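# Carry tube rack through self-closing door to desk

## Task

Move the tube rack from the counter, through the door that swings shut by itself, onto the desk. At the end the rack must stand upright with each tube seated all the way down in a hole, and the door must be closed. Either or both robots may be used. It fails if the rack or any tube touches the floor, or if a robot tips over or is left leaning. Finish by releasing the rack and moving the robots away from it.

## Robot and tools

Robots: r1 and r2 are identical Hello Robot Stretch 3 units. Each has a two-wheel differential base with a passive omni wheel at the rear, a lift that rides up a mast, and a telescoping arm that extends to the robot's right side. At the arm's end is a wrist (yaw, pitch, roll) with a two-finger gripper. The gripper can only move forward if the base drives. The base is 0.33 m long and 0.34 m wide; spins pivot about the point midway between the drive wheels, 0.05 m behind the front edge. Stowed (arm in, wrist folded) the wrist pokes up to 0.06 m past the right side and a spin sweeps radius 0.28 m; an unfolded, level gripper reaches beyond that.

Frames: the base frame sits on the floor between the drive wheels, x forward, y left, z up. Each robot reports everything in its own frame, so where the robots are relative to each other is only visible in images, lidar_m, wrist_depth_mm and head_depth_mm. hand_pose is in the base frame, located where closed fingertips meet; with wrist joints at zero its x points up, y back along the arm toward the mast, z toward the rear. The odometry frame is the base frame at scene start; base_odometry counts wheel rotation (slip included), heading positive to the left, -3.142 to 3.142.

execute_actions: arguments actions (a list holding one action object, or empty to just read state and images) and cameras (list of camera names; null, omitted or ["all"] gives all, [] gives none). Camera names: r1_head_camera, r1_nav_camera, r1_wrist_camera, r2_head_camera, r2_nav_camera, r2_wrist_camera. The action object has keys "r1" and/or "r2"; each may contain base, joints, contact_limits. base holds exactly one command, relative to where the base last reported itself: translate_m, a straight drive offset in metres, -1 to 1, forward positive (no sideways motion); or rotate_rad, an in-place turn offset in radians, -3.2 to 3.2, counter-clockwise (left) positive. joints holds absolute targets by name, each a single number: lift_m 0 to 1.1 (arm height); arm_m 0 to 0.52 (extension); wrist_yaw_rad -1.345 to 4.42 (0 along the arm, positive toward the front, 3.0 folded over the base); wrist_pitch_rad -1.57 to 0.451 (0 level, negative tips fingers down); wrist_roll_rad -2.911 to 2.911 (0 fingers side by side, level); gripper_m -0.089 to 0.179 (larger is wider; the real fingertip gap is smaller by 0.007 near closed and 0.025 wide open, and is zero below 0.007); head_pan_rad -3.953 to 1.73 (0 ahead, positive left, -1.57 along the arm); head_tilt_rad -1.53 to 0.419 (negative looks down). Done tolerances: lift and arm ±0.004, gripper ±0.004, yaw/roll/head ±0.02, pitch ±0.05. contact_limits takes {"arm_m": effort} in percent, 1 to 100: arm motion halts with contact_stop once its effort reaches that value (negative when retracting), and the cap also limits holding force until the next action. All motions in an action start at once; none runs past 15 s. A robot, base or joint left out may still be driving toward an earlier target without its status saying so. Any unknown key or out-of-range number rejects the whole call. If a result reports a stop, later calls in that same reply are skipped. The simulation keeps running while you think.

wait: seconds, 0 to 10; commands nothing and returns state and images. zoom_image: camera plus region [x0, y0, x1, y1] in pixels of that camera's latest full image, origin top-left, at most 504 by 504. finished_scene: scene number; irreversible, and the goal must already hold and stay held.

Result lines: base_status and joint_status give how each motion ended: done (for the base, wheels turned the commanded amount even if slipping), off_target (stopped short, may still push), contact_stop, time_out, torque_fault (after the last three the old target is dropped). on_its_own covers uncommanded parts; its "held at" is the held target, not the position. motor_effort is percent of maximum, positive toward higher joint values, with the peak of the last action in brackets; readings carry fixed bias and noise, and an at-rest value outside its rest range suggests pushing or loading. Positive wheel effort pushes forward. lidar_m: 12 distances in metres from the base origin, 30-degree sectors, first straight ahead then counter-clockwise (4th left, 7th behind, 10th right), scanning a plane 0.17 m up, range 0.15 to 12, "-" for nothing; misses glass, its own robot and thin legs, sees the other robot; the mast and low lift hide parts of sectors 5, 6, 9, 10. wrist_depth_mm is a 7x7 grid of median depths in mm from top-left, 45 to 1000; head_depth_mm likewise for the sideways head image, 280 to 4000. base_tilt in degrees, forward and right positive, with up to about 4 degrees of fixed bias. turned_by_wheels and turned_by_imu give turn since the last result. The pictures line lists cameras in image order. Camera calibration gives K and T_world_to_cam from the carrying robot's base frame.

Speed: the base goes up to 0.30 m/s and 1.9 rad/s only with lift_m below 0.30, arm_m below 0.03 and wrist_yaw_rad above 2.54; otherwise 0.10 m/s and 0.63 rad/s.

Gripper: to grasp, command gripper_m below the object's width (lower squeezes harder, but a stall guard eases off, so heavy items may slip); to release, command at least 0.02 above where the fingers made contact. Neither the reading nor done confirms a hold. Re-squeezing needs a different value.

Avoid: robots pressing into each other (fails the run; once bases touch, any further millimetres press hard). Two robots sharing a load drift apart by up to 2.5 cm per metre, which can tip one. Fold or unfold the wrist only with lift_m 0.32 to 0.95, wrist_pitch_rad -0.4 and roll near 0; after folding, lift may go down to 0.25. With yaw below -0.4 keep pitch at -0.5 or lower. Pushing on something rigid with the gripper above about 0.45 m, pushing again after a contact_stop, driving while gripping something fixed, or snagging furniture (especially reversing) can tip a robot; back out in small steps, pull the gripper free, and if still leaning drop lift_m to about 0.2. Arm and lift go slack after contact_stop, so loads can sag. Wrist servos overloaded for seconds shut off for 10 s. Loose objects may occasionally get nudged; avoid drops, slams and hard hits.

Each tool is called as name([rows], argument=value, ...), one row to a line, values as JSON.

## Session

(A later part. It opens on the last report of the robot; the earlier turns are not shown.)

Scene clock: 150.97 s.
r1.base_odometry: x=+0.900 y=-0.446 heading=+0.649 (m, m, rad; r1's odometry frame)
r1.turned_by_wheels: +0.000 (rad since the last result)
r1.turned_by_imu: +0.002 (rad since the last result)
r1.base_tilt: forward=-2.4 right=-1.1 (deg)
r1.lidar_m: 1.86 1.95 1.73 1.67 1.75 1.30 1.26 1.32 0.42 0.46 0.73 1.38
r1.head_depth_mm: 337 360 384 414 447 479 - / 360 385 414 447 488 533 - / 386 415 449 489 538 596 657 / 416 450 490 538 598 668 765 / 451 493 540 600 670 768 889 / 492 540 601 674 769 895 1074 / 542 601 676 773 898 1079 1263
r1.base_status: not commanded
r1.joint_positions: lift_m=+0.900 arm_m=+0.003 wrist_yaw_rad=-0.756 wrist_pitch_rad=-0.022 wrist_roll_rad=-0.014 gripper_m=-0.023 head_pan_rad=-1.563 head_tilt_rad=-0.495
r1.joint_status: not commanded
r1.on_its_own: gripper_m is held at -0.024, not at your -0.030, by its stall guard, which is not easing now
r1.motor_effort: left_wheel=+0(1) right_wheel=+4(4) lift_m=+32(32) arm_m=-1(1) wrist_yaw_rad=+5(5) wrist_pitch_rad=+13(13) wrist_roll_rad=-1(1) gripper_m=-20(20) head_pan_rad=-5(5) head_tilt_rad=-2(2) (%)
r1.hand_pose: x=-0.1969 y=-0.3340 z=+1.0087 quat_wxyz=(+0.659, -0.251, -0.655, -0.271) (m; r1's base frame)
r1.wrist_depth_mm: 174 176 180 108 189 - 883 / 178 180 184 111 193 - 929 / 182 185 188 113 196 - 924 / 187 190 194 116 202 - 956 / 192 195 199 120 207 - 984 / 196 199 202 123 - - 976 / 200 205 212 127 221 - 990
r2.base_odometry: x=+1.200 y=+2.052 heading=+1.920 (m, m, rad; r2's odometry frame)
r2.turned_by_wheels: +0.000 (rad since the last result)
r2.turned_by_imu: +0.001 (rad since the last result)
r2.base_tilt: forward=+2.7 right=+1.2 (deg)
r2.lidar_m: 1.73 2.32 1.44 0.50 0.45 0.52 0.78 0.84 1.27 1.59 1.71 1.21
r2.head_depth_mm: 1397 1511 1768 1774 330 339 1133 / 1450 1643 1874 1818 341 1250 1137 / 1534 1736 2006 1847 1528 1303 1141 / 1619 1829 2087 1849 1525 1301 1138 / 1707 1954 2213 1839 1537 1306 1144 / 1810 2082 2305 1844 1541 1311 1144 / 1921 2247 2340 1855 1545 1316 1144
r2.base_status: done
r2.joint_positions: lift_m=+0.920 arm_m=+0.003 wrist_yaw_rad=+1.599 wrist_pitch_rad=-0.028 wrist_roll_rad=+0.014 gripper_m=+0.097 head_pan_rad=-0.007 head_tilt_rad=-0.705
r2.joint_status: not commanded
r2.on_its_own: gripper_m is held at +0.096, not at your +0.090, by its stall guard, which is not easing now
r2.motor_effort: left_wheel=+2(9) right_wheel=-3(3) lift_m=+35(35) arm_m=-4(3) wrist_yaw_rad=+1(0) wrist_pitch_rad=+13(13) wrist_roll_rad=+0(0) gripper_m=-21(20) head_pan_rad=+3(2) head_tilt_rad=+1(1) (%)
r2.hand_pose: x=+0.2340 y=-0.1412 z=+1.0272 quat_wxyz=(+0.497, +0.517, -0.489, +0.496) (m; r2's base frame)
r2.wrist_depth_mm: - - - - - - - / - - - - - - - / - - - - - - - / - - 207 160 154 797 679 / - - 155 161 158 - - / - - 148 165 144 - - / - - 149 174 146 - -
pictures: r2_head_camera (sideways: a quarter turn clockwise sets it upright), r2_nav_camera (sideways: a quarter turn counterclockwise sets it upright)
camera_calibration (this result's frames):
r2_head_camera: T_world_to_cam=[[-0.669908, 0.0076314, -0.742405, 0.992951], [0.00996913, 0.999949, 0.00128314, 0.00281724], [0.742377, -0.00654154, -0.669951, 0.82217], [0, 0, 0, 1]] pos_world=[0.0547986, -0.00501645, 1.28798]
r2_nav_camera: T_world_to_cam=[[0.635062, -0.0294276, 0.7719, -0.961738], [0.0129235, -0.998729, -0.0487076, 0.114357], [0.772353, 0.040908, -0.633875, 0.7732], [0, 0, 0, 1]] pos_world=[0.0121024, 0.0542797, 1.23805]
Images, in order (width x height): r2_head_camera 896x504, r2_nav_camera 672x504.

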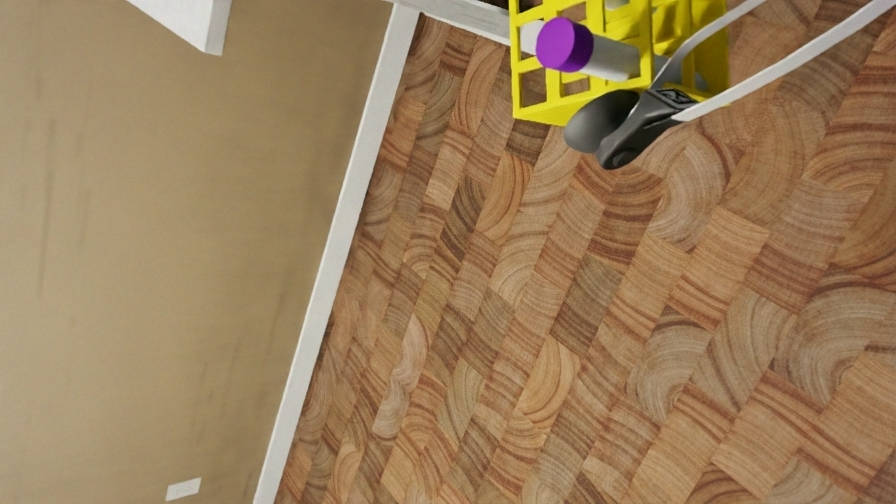

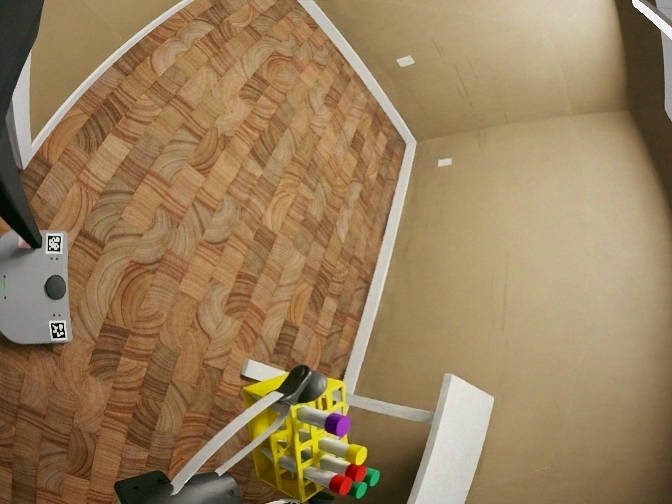

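Tall desk.

execute_actions([
  {"r1":{"joints":{"gripper_m":0.13}},"r2":{"base":{"rotate_rad":-0.85},"joints":{"lift_m":0.97}}},
], cameras=[])

execute_actions([
  {"r2":{"base":{"translate_m":0.7}}},
], cameras=["r2_nav_camera","r2_head_camera"])

Scene clock: 157.60 s.
r1.base_odometry: x=+0.900 y=-0.446 heading=+0.650 (m, m, rad; r1's odometry frame)
r1.turned_by_wheels: +0.000 (rad since the last result)
r1.turned_by_imu: +0.002 (rad since the last result)
r1.base_tilt: forward=-2.4 right=-1.0 (deg)
r1.lidar_m: 1.86 1.95 1.72 1.67 1.75 1.30 1.26 1.32 0.56 0.58 0.81 1.38
r1.head_depth_mm: 438 468 502 543 590 635 - / 460 494 532 577 629 697 - / 485 522 566 617 678 754 835 / 512 553 605 664 736 826 942 / 544 591 647 716 801 907 1050 / 577 632 700 779 881 1011 1194 / 617 679 756 851 973 1136 1292
r1.base_status: not commanded
r1.joint_positions: lift_m=+0.900 arm_m=+0.003 wrist_yaw_rad=-0.752 wrist_pitch_rad=-0.022 wrist_roll_rad=-0.014 gripper_m=+0.130 head_pan_rad=-1.563 head_tilt_rad=-0.495
r1.joint_status: all done
r1.motor_effort: left_wheel=+0(1) right_wheel=+1(3) lift_m=+32(33) arm_m=-1(1) wrist_yaw_rad=+2(6) wrist_pitch_rad=+12(13) wrist_roll_rad=-1(1) gripper_m=+0(81) head_pan_rad=-4(4) head_tilt_rad=-3(3) (%)
r1.hand_pose: x=-0.1961 y=-0.3347 z=+1.0087 quat_wxyz=(+0.660, -0.250, -0.656, -0.269) (m; r1's base frame)
r1.wrist_depth_mm: 271 288 301 247 - - 902 / 280 291 305 319 - - 944 / 283 298 314 324 - - 939 / 291 306 319 333 - - 958 / 297 309 329 342 - - 955 / 304 309 340 351 - - 992 / 306 334 342 366 - - 972
r2.base_odometry: x=+1.200 y=+2.052 heading=+1.070 (m, m, rad; r2's odometry frame)
r2.turned_by_wheels: -0.850 (rad since the last result)
r2.turned_by_imu: -0.847 (rad since the last result)
r2.base_tilt: forward=+2.8 right=+1.3 (deg)
r2.lidar_m: 1.69 1.21 1.86 2.24 0.81 0.42 0.45 0.54 0.86 0.84 1.54 1.71
r2.head_depth_mm: 1274 1939 2134 1873 - 1241 1128 / 1283 1865 2113 1837 - 1286 1136 / 1295 1790 2072 1837 1529 1300 1144 / 1304 996 1984 1846 1520 1307 1142 / 1320 944 1892 1849 1534 1306 1143 / 1328 948 1815 1855 1534 1313 1145 / 1304 900 1679 1757 1532 1313 1141
r2.base_status: done
r2.joint_positions: lift_m=+0.970 arm_m=+0.003 wrist_yaw_rad=+1.599 wrist_pitch_rad=-0.029 wrist_roll_rad=+0.014 gripper_m=+0.097 head_pan_rad=-0.007 head_tilt_rad=-0.705
r2.joint_status: all done
r2.on_its_own: gripper_m is held at +0.096, not at your +0.090, by its stall guard, which is not easing now
r2.motor_effort: left_wheel=+3(8) right_wheel=-4(8) lift_m=+35(38) arm_m=-3(3) wrist_yaw_rad=+0(1) wrist_pitch_rad=+13(13) wrist_roll_rad=+0(0) gripper_m=-19(21) head_pan_rad=+3(2) head_tilt_rad=+1(1) (%)
r2.hand_pose: x=+0.2340 y=-0.1412 z=+1.0770 quat_wxyz=(+0.497, +0.517, -0.489, +0.496) (m; r2's base frame)
r2.wrist_depth_mm: - - - - - - - / - - - - - - - / - - - - - - - / - 988 207 158 154 - - / - - 155 160 157 - - / - - 148 165 144 - - / - - 149 173 145 - -
pictures: none
No camera images: the call's "cameras" was empty. Leave "cameras" out to get every camera's image.

Scene clock: 165.57 s.
r1.base_odometry: x=+0.900 y=-0.446 heading=+0.650 (m, m, rad; r1's odometry frame)
r1.turned_by_wheels: +0.000 (rad since the last result)
r1.turned_by_imu: +0.002 (rad since the last result)
r1.base_tilt: forward=-2.5 right=-0.8 (deg)
r1.lidar_m: 1.86 1.95 1.72 1.67 1.75 1.30 1.26 1.32 0.98 0.95 1.00 1.38
r1.head_depth_mm: 778 842 916 1009 1112 1236 - / 777 842 914 1010 1117 1226 - / 779 841 914 1008 1113 1247 1349 / 776 837 917 1003 1113 1244 1330 / 776 841 914 1003 1115 1250 1319 / 774 840 910 1000 1108 1237 1326 / 777 837 910 1003 1110 1245 1331
r1.base_status: not commanded
r1.joint_positions: lift_m=+0.900 arm_m=+0.003 wrist_yaw_rad=-0.752 wrist_pitch_rad=-0.022 wrist_roll_rad=-0.014 gripper_m=+0.130 head_pan_rad=-1.563 head_tilt_rad=-0.495
r1.joint_status: not commanded
r1.motor_effort: left_wheel=-1(0) right_wheel=+1(0) lift_m=+32(32) arm_m=-1(1) wrist_yaw_rad=+2(2) wrist_pitch_rad=+12(12) wrist_roll_rad=+0(1) gripper_m=-1(1) head_pan_rad=-4(4) head_tilt_rad=-3(2) (%)
r1.hand_pose: x=-0.1961 y=-0.3347 z=+1.0087 quat_wxyz=(+0.660, -0.250, -0.656, -0.269) (m; r1's base frame)
r1.wrist_depth_mm: 567 635 769 966 - - 888 / 578 665 787 959 - - 934 / 570 671 812 989 - - 935 / 579 673 817 - - - 958 / 603 677 795 - - - 965 / 595 654 836 - - - 987 / 608 731 859 - - - 942
r2.base_odometry: x=+1.536 y=+2.666 heading=+1.070 (m, m, rad; r2's odometry frame)
r2.turned_by_wheels: +0.000 (rad since the last result)
r2.turned_by_imu: +0.001 (rad since the last result)
r2.base_tilt: forward=+2.8 right=+1.2 (deg)
r2.lidar_m: 1.03 0.62 0.62 1.81 2.35 1.22 1.08 1.07 1.13 1.31 1.30 1.10
r2.head_depth_mm: 1014 827 614 501 - 1242 1136 / 976 832 616 489 - 1288 1130 / 938 836 618 489 406 1276 1136 / 906 839 620 492 407 1258 1138 / 874 847 622 493 408 371 1140 / 845 849 625 495 409 364 1144 / 818 856 629 496 410 350 1123
r2.base_status: done
r2.joint_positions: lift_m=+0.970 arm_m=+0.003 wrist_yaw_rad=+1.599 wrist_pitch_rad=-0.029 wrist_roll_rad=+0.014 gripper_m=+0.097 head_pan_rad=-0.007 head_tilt_rad=-0.705
r2.joint_status: not commanded
r2.on_its_own: gripper_m is held at +0.096, not at your +0.090, by its stall guard, which is not easing now
r2.motor_effort: left_wheel=+2(10) right_wheel=-4(5) lift_m=+35(35) arm_m=-3(4) wrist_yaw_rad=+1(1) wrist_pitch_rad=+13(13) wrist_roll_rad=+0(0) gripper_m=-19(22) head_pan_rad=+2(3) head_tilt_rad=+1(1) (%)
r2.hand_pose: x=+0.2340 y=-0.1412 z=+1.0770 quat_wxyz=(+0.497, +0.517, -0.489, +0.496) (m; r2's base frame)
r2.wrist_depth_mm: 761 836 910 971 - - - / 807 851 916 - - - - / 834 876 973 - - - - / 721 733 208 160 154 771 796 / 450 495 155 161 158 511 477 / 331 - 149 166 144 - 385 / 268 261 149 173 147 972 -
pictures: r2_head_camera (sideways: a quarter turn clockwise sets it upright), r2_nav_camera (sideways: a quarter turn counterclockwise sets it upright)
camera_calibration (this result's frames):
r2_head_camera: T_world_to_cam=[[-0.669879, 0.00763122, -0.742431, 0.992986], [0.00996912, 0.999949, 0.00128326, 0.00281708], [0.742404, -0.00654176, -0.669921, 0.822131], [0, 0, 0, 1]] pos_world=[0.0547992, -0.00501646, 1.28798]
r2_nav_camera: T_world_to_cam=[[0.635031, -0.0294274, 0.771926, -0.961771], [0.0129254, -0.998729, -0.0487068, 0.114356], [0.772378, 0.0409078, -0.633844, 0.773159], [0, 0, 0, 1]] pos_world=[0.012105, 0.0542797, 1.23805]
Images, in order (width x height): r2_head_camera 896x504, r2_nav_camera 672x504.

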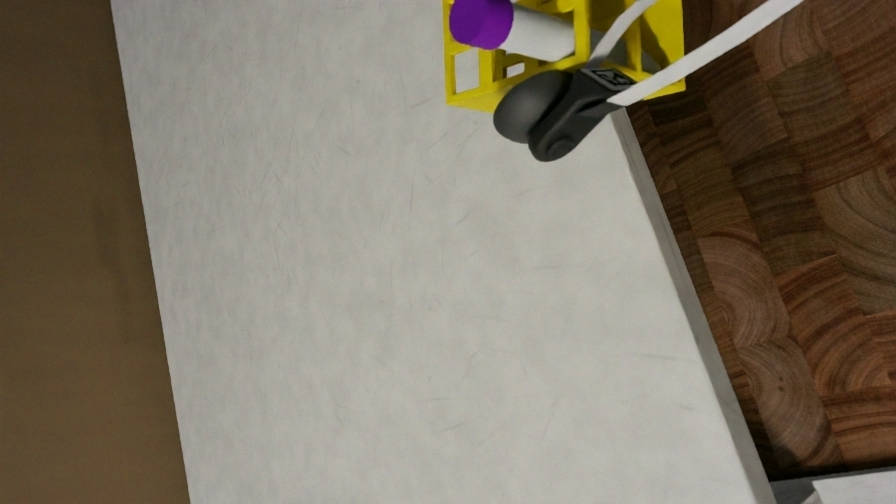

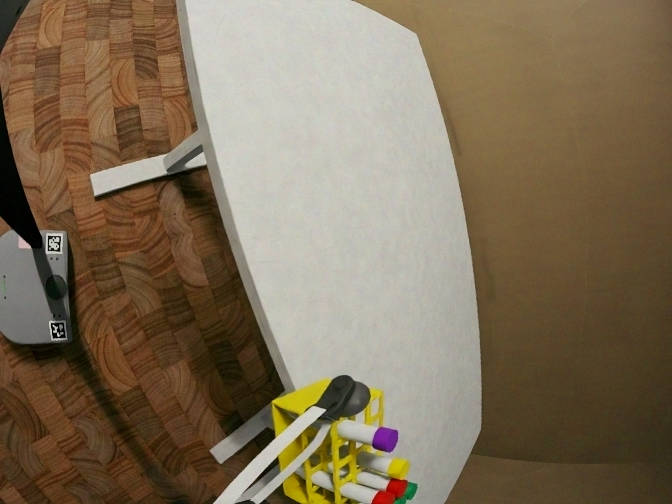

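execute_actions([
  {"r2":{"base":{"translate_m":0.19}}},
], cameras=[])

execute_actions([
  {"r2":{"joints":{"lift_m":0.914}}},
], cameras=[])

execute_actions([
  {"r2":{"joints":{"gripper_m":0.179}}},
], cameras=[])

execute_actions([
  {"r2":{"base":{"translate_m":-0.4}}},
], cameras=[])

finished_scene(scene=2)

Scene clock: 182.17 s.
r1.base_odometry: x=+0.900 y=-0.446 heading=+0.650 (m, m, rad; r1's odometry frame)
r1.turned_by_wheels: +0.000 (rad since the last result)
r1.turned_by_imu: +0.002 (rad since the last result)
r1.base_tilt: forward=-2.4 right=-1.0 (deg)
r1.lidar_m: 1.86 1.95 1.72 1.67 1.75 1.30 1.26 1.32 0.98 0.95 0.99 1.38
r1.head_depth_mm: 780 842 917 1003 1120 1230 - / 776 842 919 1012 1116 1224 - / 779 839 917 1003 1111 1246 1339 / 778 839 916 1007 1112 1245 1328 / 777 840 915 1003 1106 1245 1314 / 775 836 912 1002 1112 1246 1325 / 776 838 912 1000 1107 1243 1327
r1.base_status: not commanded
r1.joint_positions: lift_m=+0.900 arm_m=+0.003 wrist_yaw_rad=-0.752 wrist_pitch_rad=-0.022 wrist_roll_rad=-0.014 gripper_m=+0.130 head_pan_rad=-1.563 head_tilt_rad=-0.495
r1.joint_status: not commanded
r1.motor_effort: left_wheel=+0(1) right_wheel=+1(1) lift_m=+32(32) arm_m=-1(1) wrist_yaw_rad=+2(1) wrist_pitch_rad=+13(12) wrist_roll_rad=+0(1) gripper_m=+0(0) head_pan_rad=-4(4) head_tilt_rad=-2(2) (%)
r1.hand_pose: x=-0.1961 y=-0.3347 z=+1.0087 quat_wxyz=(+0.660, -0.250, -0.656, -0.269) (m; r1's base frame)
r1.wrist_depth_mm: 565 644 766 913 - - 908 / 574 658 793 950 - - 923 / 577 659 803 970 - - 953 / 582 682 785 - - - 948 / 586 675 806 - - - 983 / 595 656 852 - - - 958 / 603 750 866 - - - 994
r2.base_odometry: x=+1.627 y=+2.832 heading=+1.070 (m, m, rad; r2's odometry frame)
r2.turned_by_wheels: +0.000 (rad since the last result)
r2.turned_by_imu: +0.001 (rad since the last result)
r2.base_tilt: forward=+2.7 right=+1.2 (deg)
r2.lidar_m: 0.85 0.84 0.50 1.49 2.53 1.44 1.26 1.25 1.31 1.24 0.96 0.96
r2.head_depth_mm: 831 829 613 501 - 331 301 / 797 835 615 489 - 342 301 / 768 826 618 489 406 346 302 / 739 799 620 492 408 347 303 / 715 777 623 493 408 348 303 / 689 764 626 494 409 349 304 / 669 741 627 497 411 349 304
r2.base_status: done
r2.joint_positions: lift_m=+0.970 arm_m=+0.003 wrist_yaw_rad=+1.599 wrist_pitch_rad=-0.029 wrist_roll_rad=+0.014 gripper_m=+0.097 head_pan_rad=-0.007 head_tilt_rad=-0.705
r2.joint_status: not commanded
r2.on_its_own: gripper_m is held at +0.096, not at your +0.090, by its stall guard, which is not easing now
r2.motor_effort: left_wheel=+3(8) right_wheel=-4(4) lift_m=+34(35) arm_m=-3(3) wrist_yaw_rad=+0(1) wrist_pitch_rad=+13(13) wrist_roll_rad=+0(0) gripper_m=-20(20) head_pan_rad=+4(3) head_tilt_rad=+2(1) (%)
r2.hand_pose: x=+0.2340 y=-0.1412 z=+1.0770 quat_wxyz=(+0.497, +0.517, -0.489, +0.496) (m; r2's base frame)
r2.wrist_depth_mm: 632 684 734 792 881 965 970 / 652 707 756 830 900 - 955 / 679 734 781 842 922 - 978 / 679 721 208 159 154 782 869 / 457 495 156 160 158 514 473 / 333 - 148 165 144 - 342 / 266 262 149 174 146 267 270
pictures: none
No camera images: the call's "cameras" was empty. Leave "cameras" out to get every camera's image.

Scene clock: 183.50 s.
r1.base_odometry: x=+0.900 y=-0.446 heading=+0.650 (m, m, rad; r1's odometry frame)
r1.turned_by_wheels: +0.000 (rad since the last result)
r1.turned_by_imu: +0.000 (rad since the last result)
r1.base_tilt: forward=-2.4 right=-0.9 (deg)
r1.lidar_m: 1.86 1.95 1.72 1.67 1.75 1.30 1.26 1.32 0.98 0.95 0.99 1.39
r1.head_depth_mm: 778 844 920 1009 1115 1238 - / 777 843 919 1010 1110 1234 - / 777 840 915 1007 1109 1253 1339 / 776 839 917 1006 1108 1245 1323 / 775 838 914 1004 1107 1246 1320 / 775 836 913 1001 1109 1250 1328 / 773 838 916 997 1113 1242 1323
r1.base_status: not commanded
r1.joint_positions: lift_m=+0.900 arm_m=+0.003 wrist_yaw_rad=-0.752 wrist_pitch_rad=-0.022 wrist_roll_rad=-0.014 gripper_m=+0.130 head_pan_rad=-1.563 head_tilt_rad=-0.495
r1.joint_status: not commanded
r1.motor_effort: left_wheel=-1(1) right_wheel=+1(0) lift_m=+32(32) arm_m=-1(1) wrist_yaw_rad=+2(2) wrist_pitch_rad=+12(12) wrist_roll_rad=+0(1) gripper_m=+0(1) head_pan_rad=-5(4) head_tilt_rad=-3(3) (%)
r1.hand_pose: x=-0.1961 y=-0.3347 z=+1.0087 quat_wxyz=(+0.660, -0.250, -0.656, -0.269) (m; r1's base frame)
r1.wrist_depth_mm: 565 655 761 943 - - 898 / 572 664 774 967 - - 920 / 580 678 785 987 - - 938 / 591 679 806 - - - 960 / 595 686 789 - - - 968 / 602 650 836 - - - 959 / 599 739 855 - - - 956
r2.base_odometry: x=+1.627 y=+2.832 heading=+1.070 (m, m, rad; r2's odometry frame)
r2.turned_by_wheels: +0.000 (rad since the last result)
r2.turned_by_imu: +0.000 (rad since the last result)
r2.base_tilt: forward=+2.9 right=+1.3 (deg)
r2.lidar_m: 0.85 0.84 0.50 1.49 2.52 1.44 1.26 1.26 1.31 1.25 0.96 0.96
r2.head_depth_mm: 828 828 614 488 335 331 301 / 796 833 617 489 342 333 301 / 766 826 618 490 406 347 302 / 739 800 621 492 407 347 303 / 713 778 624 494 408 348 303 / 690 763 626 494 409 349 304 / 667 741 628 496 410 350 305
r2.base_status: not commanded
r2.joint_positions: lift_m=+0.914 arm_m=+0.003 wrist_yaw_rad=+1.599 wrist_pitch_rad=-0.019 wrist_roll_rad=+0.014 gripper_m=+0.097 head_pan_rad=-0.007 head_tilt_rad=-0.705
r2.joint_status: all done
r2.on_its_own: gripper_m is held at +0.096, not at your +0.090, by its stall guard, which is not easing now
r2.motor_effort: left_wheel=+2(2) right_wheel=-3(3) lift_m=+22(33) arm_m=-3(3) wrist_yaw_rad=+1(1) wrist_pitch_rad=+8(13) wrist_roll_rad=+0(0) gripper_m=-20(20) head_pan_rad=+2(2) head_tilt_rad=+1(1) (%)
r2.hand_pose: x=+0.2343 y=-0.1412 z=+1.0241 quat_wxyz=(+0.495, +0.515, -0.491, +0.499) (m; r2's base frame)
r2.wrist_depth_mm: 630 683 732 803 889 950 957 / 658 693 754 823 911 - 955 / 678 734 782 849 911 - 959 / 540 547 203 159 152 575 595 / 336 366 153 160 155 377 351 / 256 - 148 165 144 - 249 / 189 190 148 173 146 193 196
pictures: none
No camera images: the call's "cameras" was empty. Leave "cameras" out to get every camera's image.

Scene clock: 184.80 s.
r1.base_odometry: x=+0.900 y=-0.446 heading=+0.650 (m, m, rad; r1's odometry frame)
r1.turned_by_wheels: +0.000 (rad since the last result)
r1.turned_by_imu: +0.000 (rad since the last result)
r1.base_tilt: forward=-2.4 right=-1.0 (deg)
r1.lidar_m: 1.86 1.96 1.72 1.67 1.75 1.30 1.26 1.32 0.98 0.95 1.00 1.38
r1.head_depth_mm: 777 842 922 1004 1118 1230 - / 778 841 919 1009 1120 1228 - / 776 839 913 1010 1118 1257 1344 / 775 840 916 1007 1116 1257 1324 / 776 840 912 997 1110 1245 1322 / 775 841 911 1003 1112 1245 1330 / 772 837 911 998 1111 1244 1338
r1.base_status: not commanded
r1.joint_positions: lift_m=+0.900 arm_m=+0.003 wrist_yaw_rad=-0.752 wrist_pitch_rad=-0.022 wrist_roll_rad=-0.014 gripper_m=+0.130 head_pan_rad=-1.563 head_tilt_rad=-0.495
r1.joint_status: not commanded
r1.motor_effort: left_wheel=-1(1) right_wheel=+1(1) lift_m=+32(32) arm_m=-1(1) wrist_yaw_rad=+2(2) wrist_pitch_rad=+12(12) wrist_roll_rad=-1(1) gripper_m=-1(0) head_pan_rad=-5(4) head_tilt_rad=-2(2) (%)
r1.hand_pose: x=-0.1961 y=-0.3347 z=+1.0087 quat_wxyz=(+0.660, -0.250, -0.656, -0.269) (m; r1's base frame)
r1.wrist_depth_mm: 565 646 764 972 - - 904 / 574 660 794 976 - - 923 / 584 667 796 950 - - 908 / 585 678 807 - - - 956 / 599 677 805 - - - - / 589 655 851 - - - 979 / 608 751 862 - - - 960
r2.base_odometry: x=+1.627 y=+2.832 heading=+1.070 (m, m, rad; r2's odometry frame)
r2.turned_by_wheels: +0.000 (rad since the last result)
r2.turned_by_imu: +0.000 (rad since the last result)
r2.base_tilt: forward=+2.8 right=+1.3 (deg)
r2.lidar_m: 0.84 0.84 0.50 1.49 2.53 1.44 1.26 1.25 1.31 1.24 0.96 0.96
r2.head_depth_mm: 830 826 614 487 334 325 301 / 798 833 615 488 342 332 301 / 767 826 618 490 416 340 302 / 741 798 620 491 407 347 303 / 715 780 623 493 408 347 303 / 691 761 626 495 409 349 304 / 669 742 627 497 410 350 304
r2.base_status: not commanded
r2.joint_positions: lift_m=+0.914 arm_m=+0.003 wrist_yaw_rad=+1.599 wrist_pitch_rad=-0.019 wrist_roll_rad=+0.014 gripper_m=+0.179 head_pan_rad=-0.007 head_tilt_rad=-0.705
r2.joint_status: all done
r2.motor_effort: left_wheel=+2(2) right_wheel=-4(4) lift_m=+22(21) arm_m=-3(3) wrist_yaw_rad=+1(1) wrist_pitch_rad=+8(9) wrist_roll_rad=+1(0) gripper_m=-1(84) head_pan_rad=+3(3) head_tilt_rad=+1(1) (%)
r2.hand_pose: x=+0.2343 y=-0.1412 z=+1.0241 quat_wxyz=(+0.495, +0.515, -0.491, +0.499) (m; r2's base frame)
r2.wrist_depth_mm: 633 680 737 800 863 972 935 / 656 698 758 836 919 999 962 / 683 726 789 857 916 - 961 / 534 545 204 157 152 583 591 / 333 350 153 159 151 373 352 / - 225 148 164 144 235 252 / 182 185 148 172 146 186 186
pictures: none
No camera images: the call's "cameras" was empty. Leave "cameras" out to get every camera's image.

Scene clock: 190.27 s.
r1.base_odometry: x=+0.900 y=-0.446 heading=+0.650 (m, m, rad; r1's odometry frame)
r1.turned_by_wheels: +0.000 (rad since the last result)
r1.turned_by_imu: +0.001 (rad since the last result)
r1.base_tilt: forward=-2.4 right=-1.0 (deg)
r1.lidar_m: 1.86 1.95 1.73 1.67 1.74 1.30 1.26 1.32 0.98 0.95 0.99 1.39
r1.head_depth_mm: 779 841 916 1009 1107 1234 - / 779 842 919 1005 1117 1226 - / 774 844 913 1002 1118 1248 1342 / 777 841 914 1004 1116 1246 1329 / 775 843 913 1002 1116 1233 1324 / 777 837 915 1004 1110 1243 1323 / 775 839 915 1001 1100 1239 1324
r1.base_status: not commanded
r1.joint_positions: lift_m=+0.900 arm_m=+0.003 wrist_yaw_rad=-0.752 wrist_pitch_rad=-0.022 wrist_roll_rad=-0.014 gripper_m=+0.130 head_pan_rad=-1.563 head_tilt_rad=-0.495
r1.joint_status: not commanded
r1.motor_effort: left_wheel=+0(0) right_wheel=+1(1) lift_m=+32(32) arm_m=-1(1) wrist_yaw_rad=+2(2) wrist_pitch_rad=+12(13) wrist_roll_rad=+0(1) gripper_m=+0(0) head_pan_rad=-5(4) head_tilt_rad=-2(2) (%)
r1.hand_pose: x=-0.1961 y=-0.3347 z=+1.0087 quat_wxyz=(+0.660, -0.250, -0.656, -0.269) (m; r1's base frame)
r1.wrist_depth_mm: 564 636 754 939 - - 910 / 579 649 787 958 - - 938 / 591 659 786 971 - - 923 / 585 680 821 - - - 962 / 603 682 799 - - - 976 / 609 644 852 - - - 962 / 609 744 851 - - - 978
r2.base_odometry: x=+1.435 y=+2.481 heading=+1.070 (m, m, rad; r2's odometry frame)
r2.turned_by_wheels: +0.000 (rad since the last result)
r2.turned_by_imu: +0.001 (rad since the last result)
r2.base_tilt: forward=+2.7 right=+1.2 (deg)
r2.lidar_m: 1.22 0.78 1.35 2.15 1.89 0.98 0.88 0.88 0.97 1.38 1.37 1.27
r2.head_depth_mm: 1170 754 614 1807 1521 1298 1132 / 1130 792 614 1772 1523 1291 1134 / 1109 836 612 1727 1566 1274 1138 / 1068 841 621 1673 1525 1305 1139 / 1053 844 623 540 1541 1308 1144 / 1017 850 624 526 1536 1316 1143 / 983 854 627 511 1537 1255 1126
r2.base_status: done
r2.joint_positions: lift_m=+0.914 arm_m=+0.003 wrist_yaw_rad=+1.599 wrist_pitch_rad=-0.019 wrist_roll_rad=+0.014 gripper_m=+0.179 head_pan_rad=-0.007 head_tilt_rad=-0.704
r2.joint_status: not commanded
r2.motor_effort: left_wheel=+3(5) right_wheel=-3(9) lift_m=+22(22) arm_m=-3(3) wrist_yaw_rad=+1(1) wrist_pitch_rad=+9(9) wrist_roll_rad=+1(0) gripper_m=-1(1) head_pan_rad=+2(3) head_tilt_rad=+1(1) (%)
r2.hand_pose: x=+0.2343 y=-0.1412 z=+1.0241 quat_wxyz=(+0.495, +0.515, -0.491, +0.499) (m; r2's base frame)
r2.wrist_depth_mm: 923 - - - - - - / 950 - - - - - - / 982 - - 928 - - - / 538 546 553 543 576 669 794 / 363 397 - - - - - / 663 - - - - - - / 749 - - - - - -
pictures: none
No camera images: the call's "cameras" was empty. Leave "cameras" out to get every camera's image.

The scene is finished: the task was done.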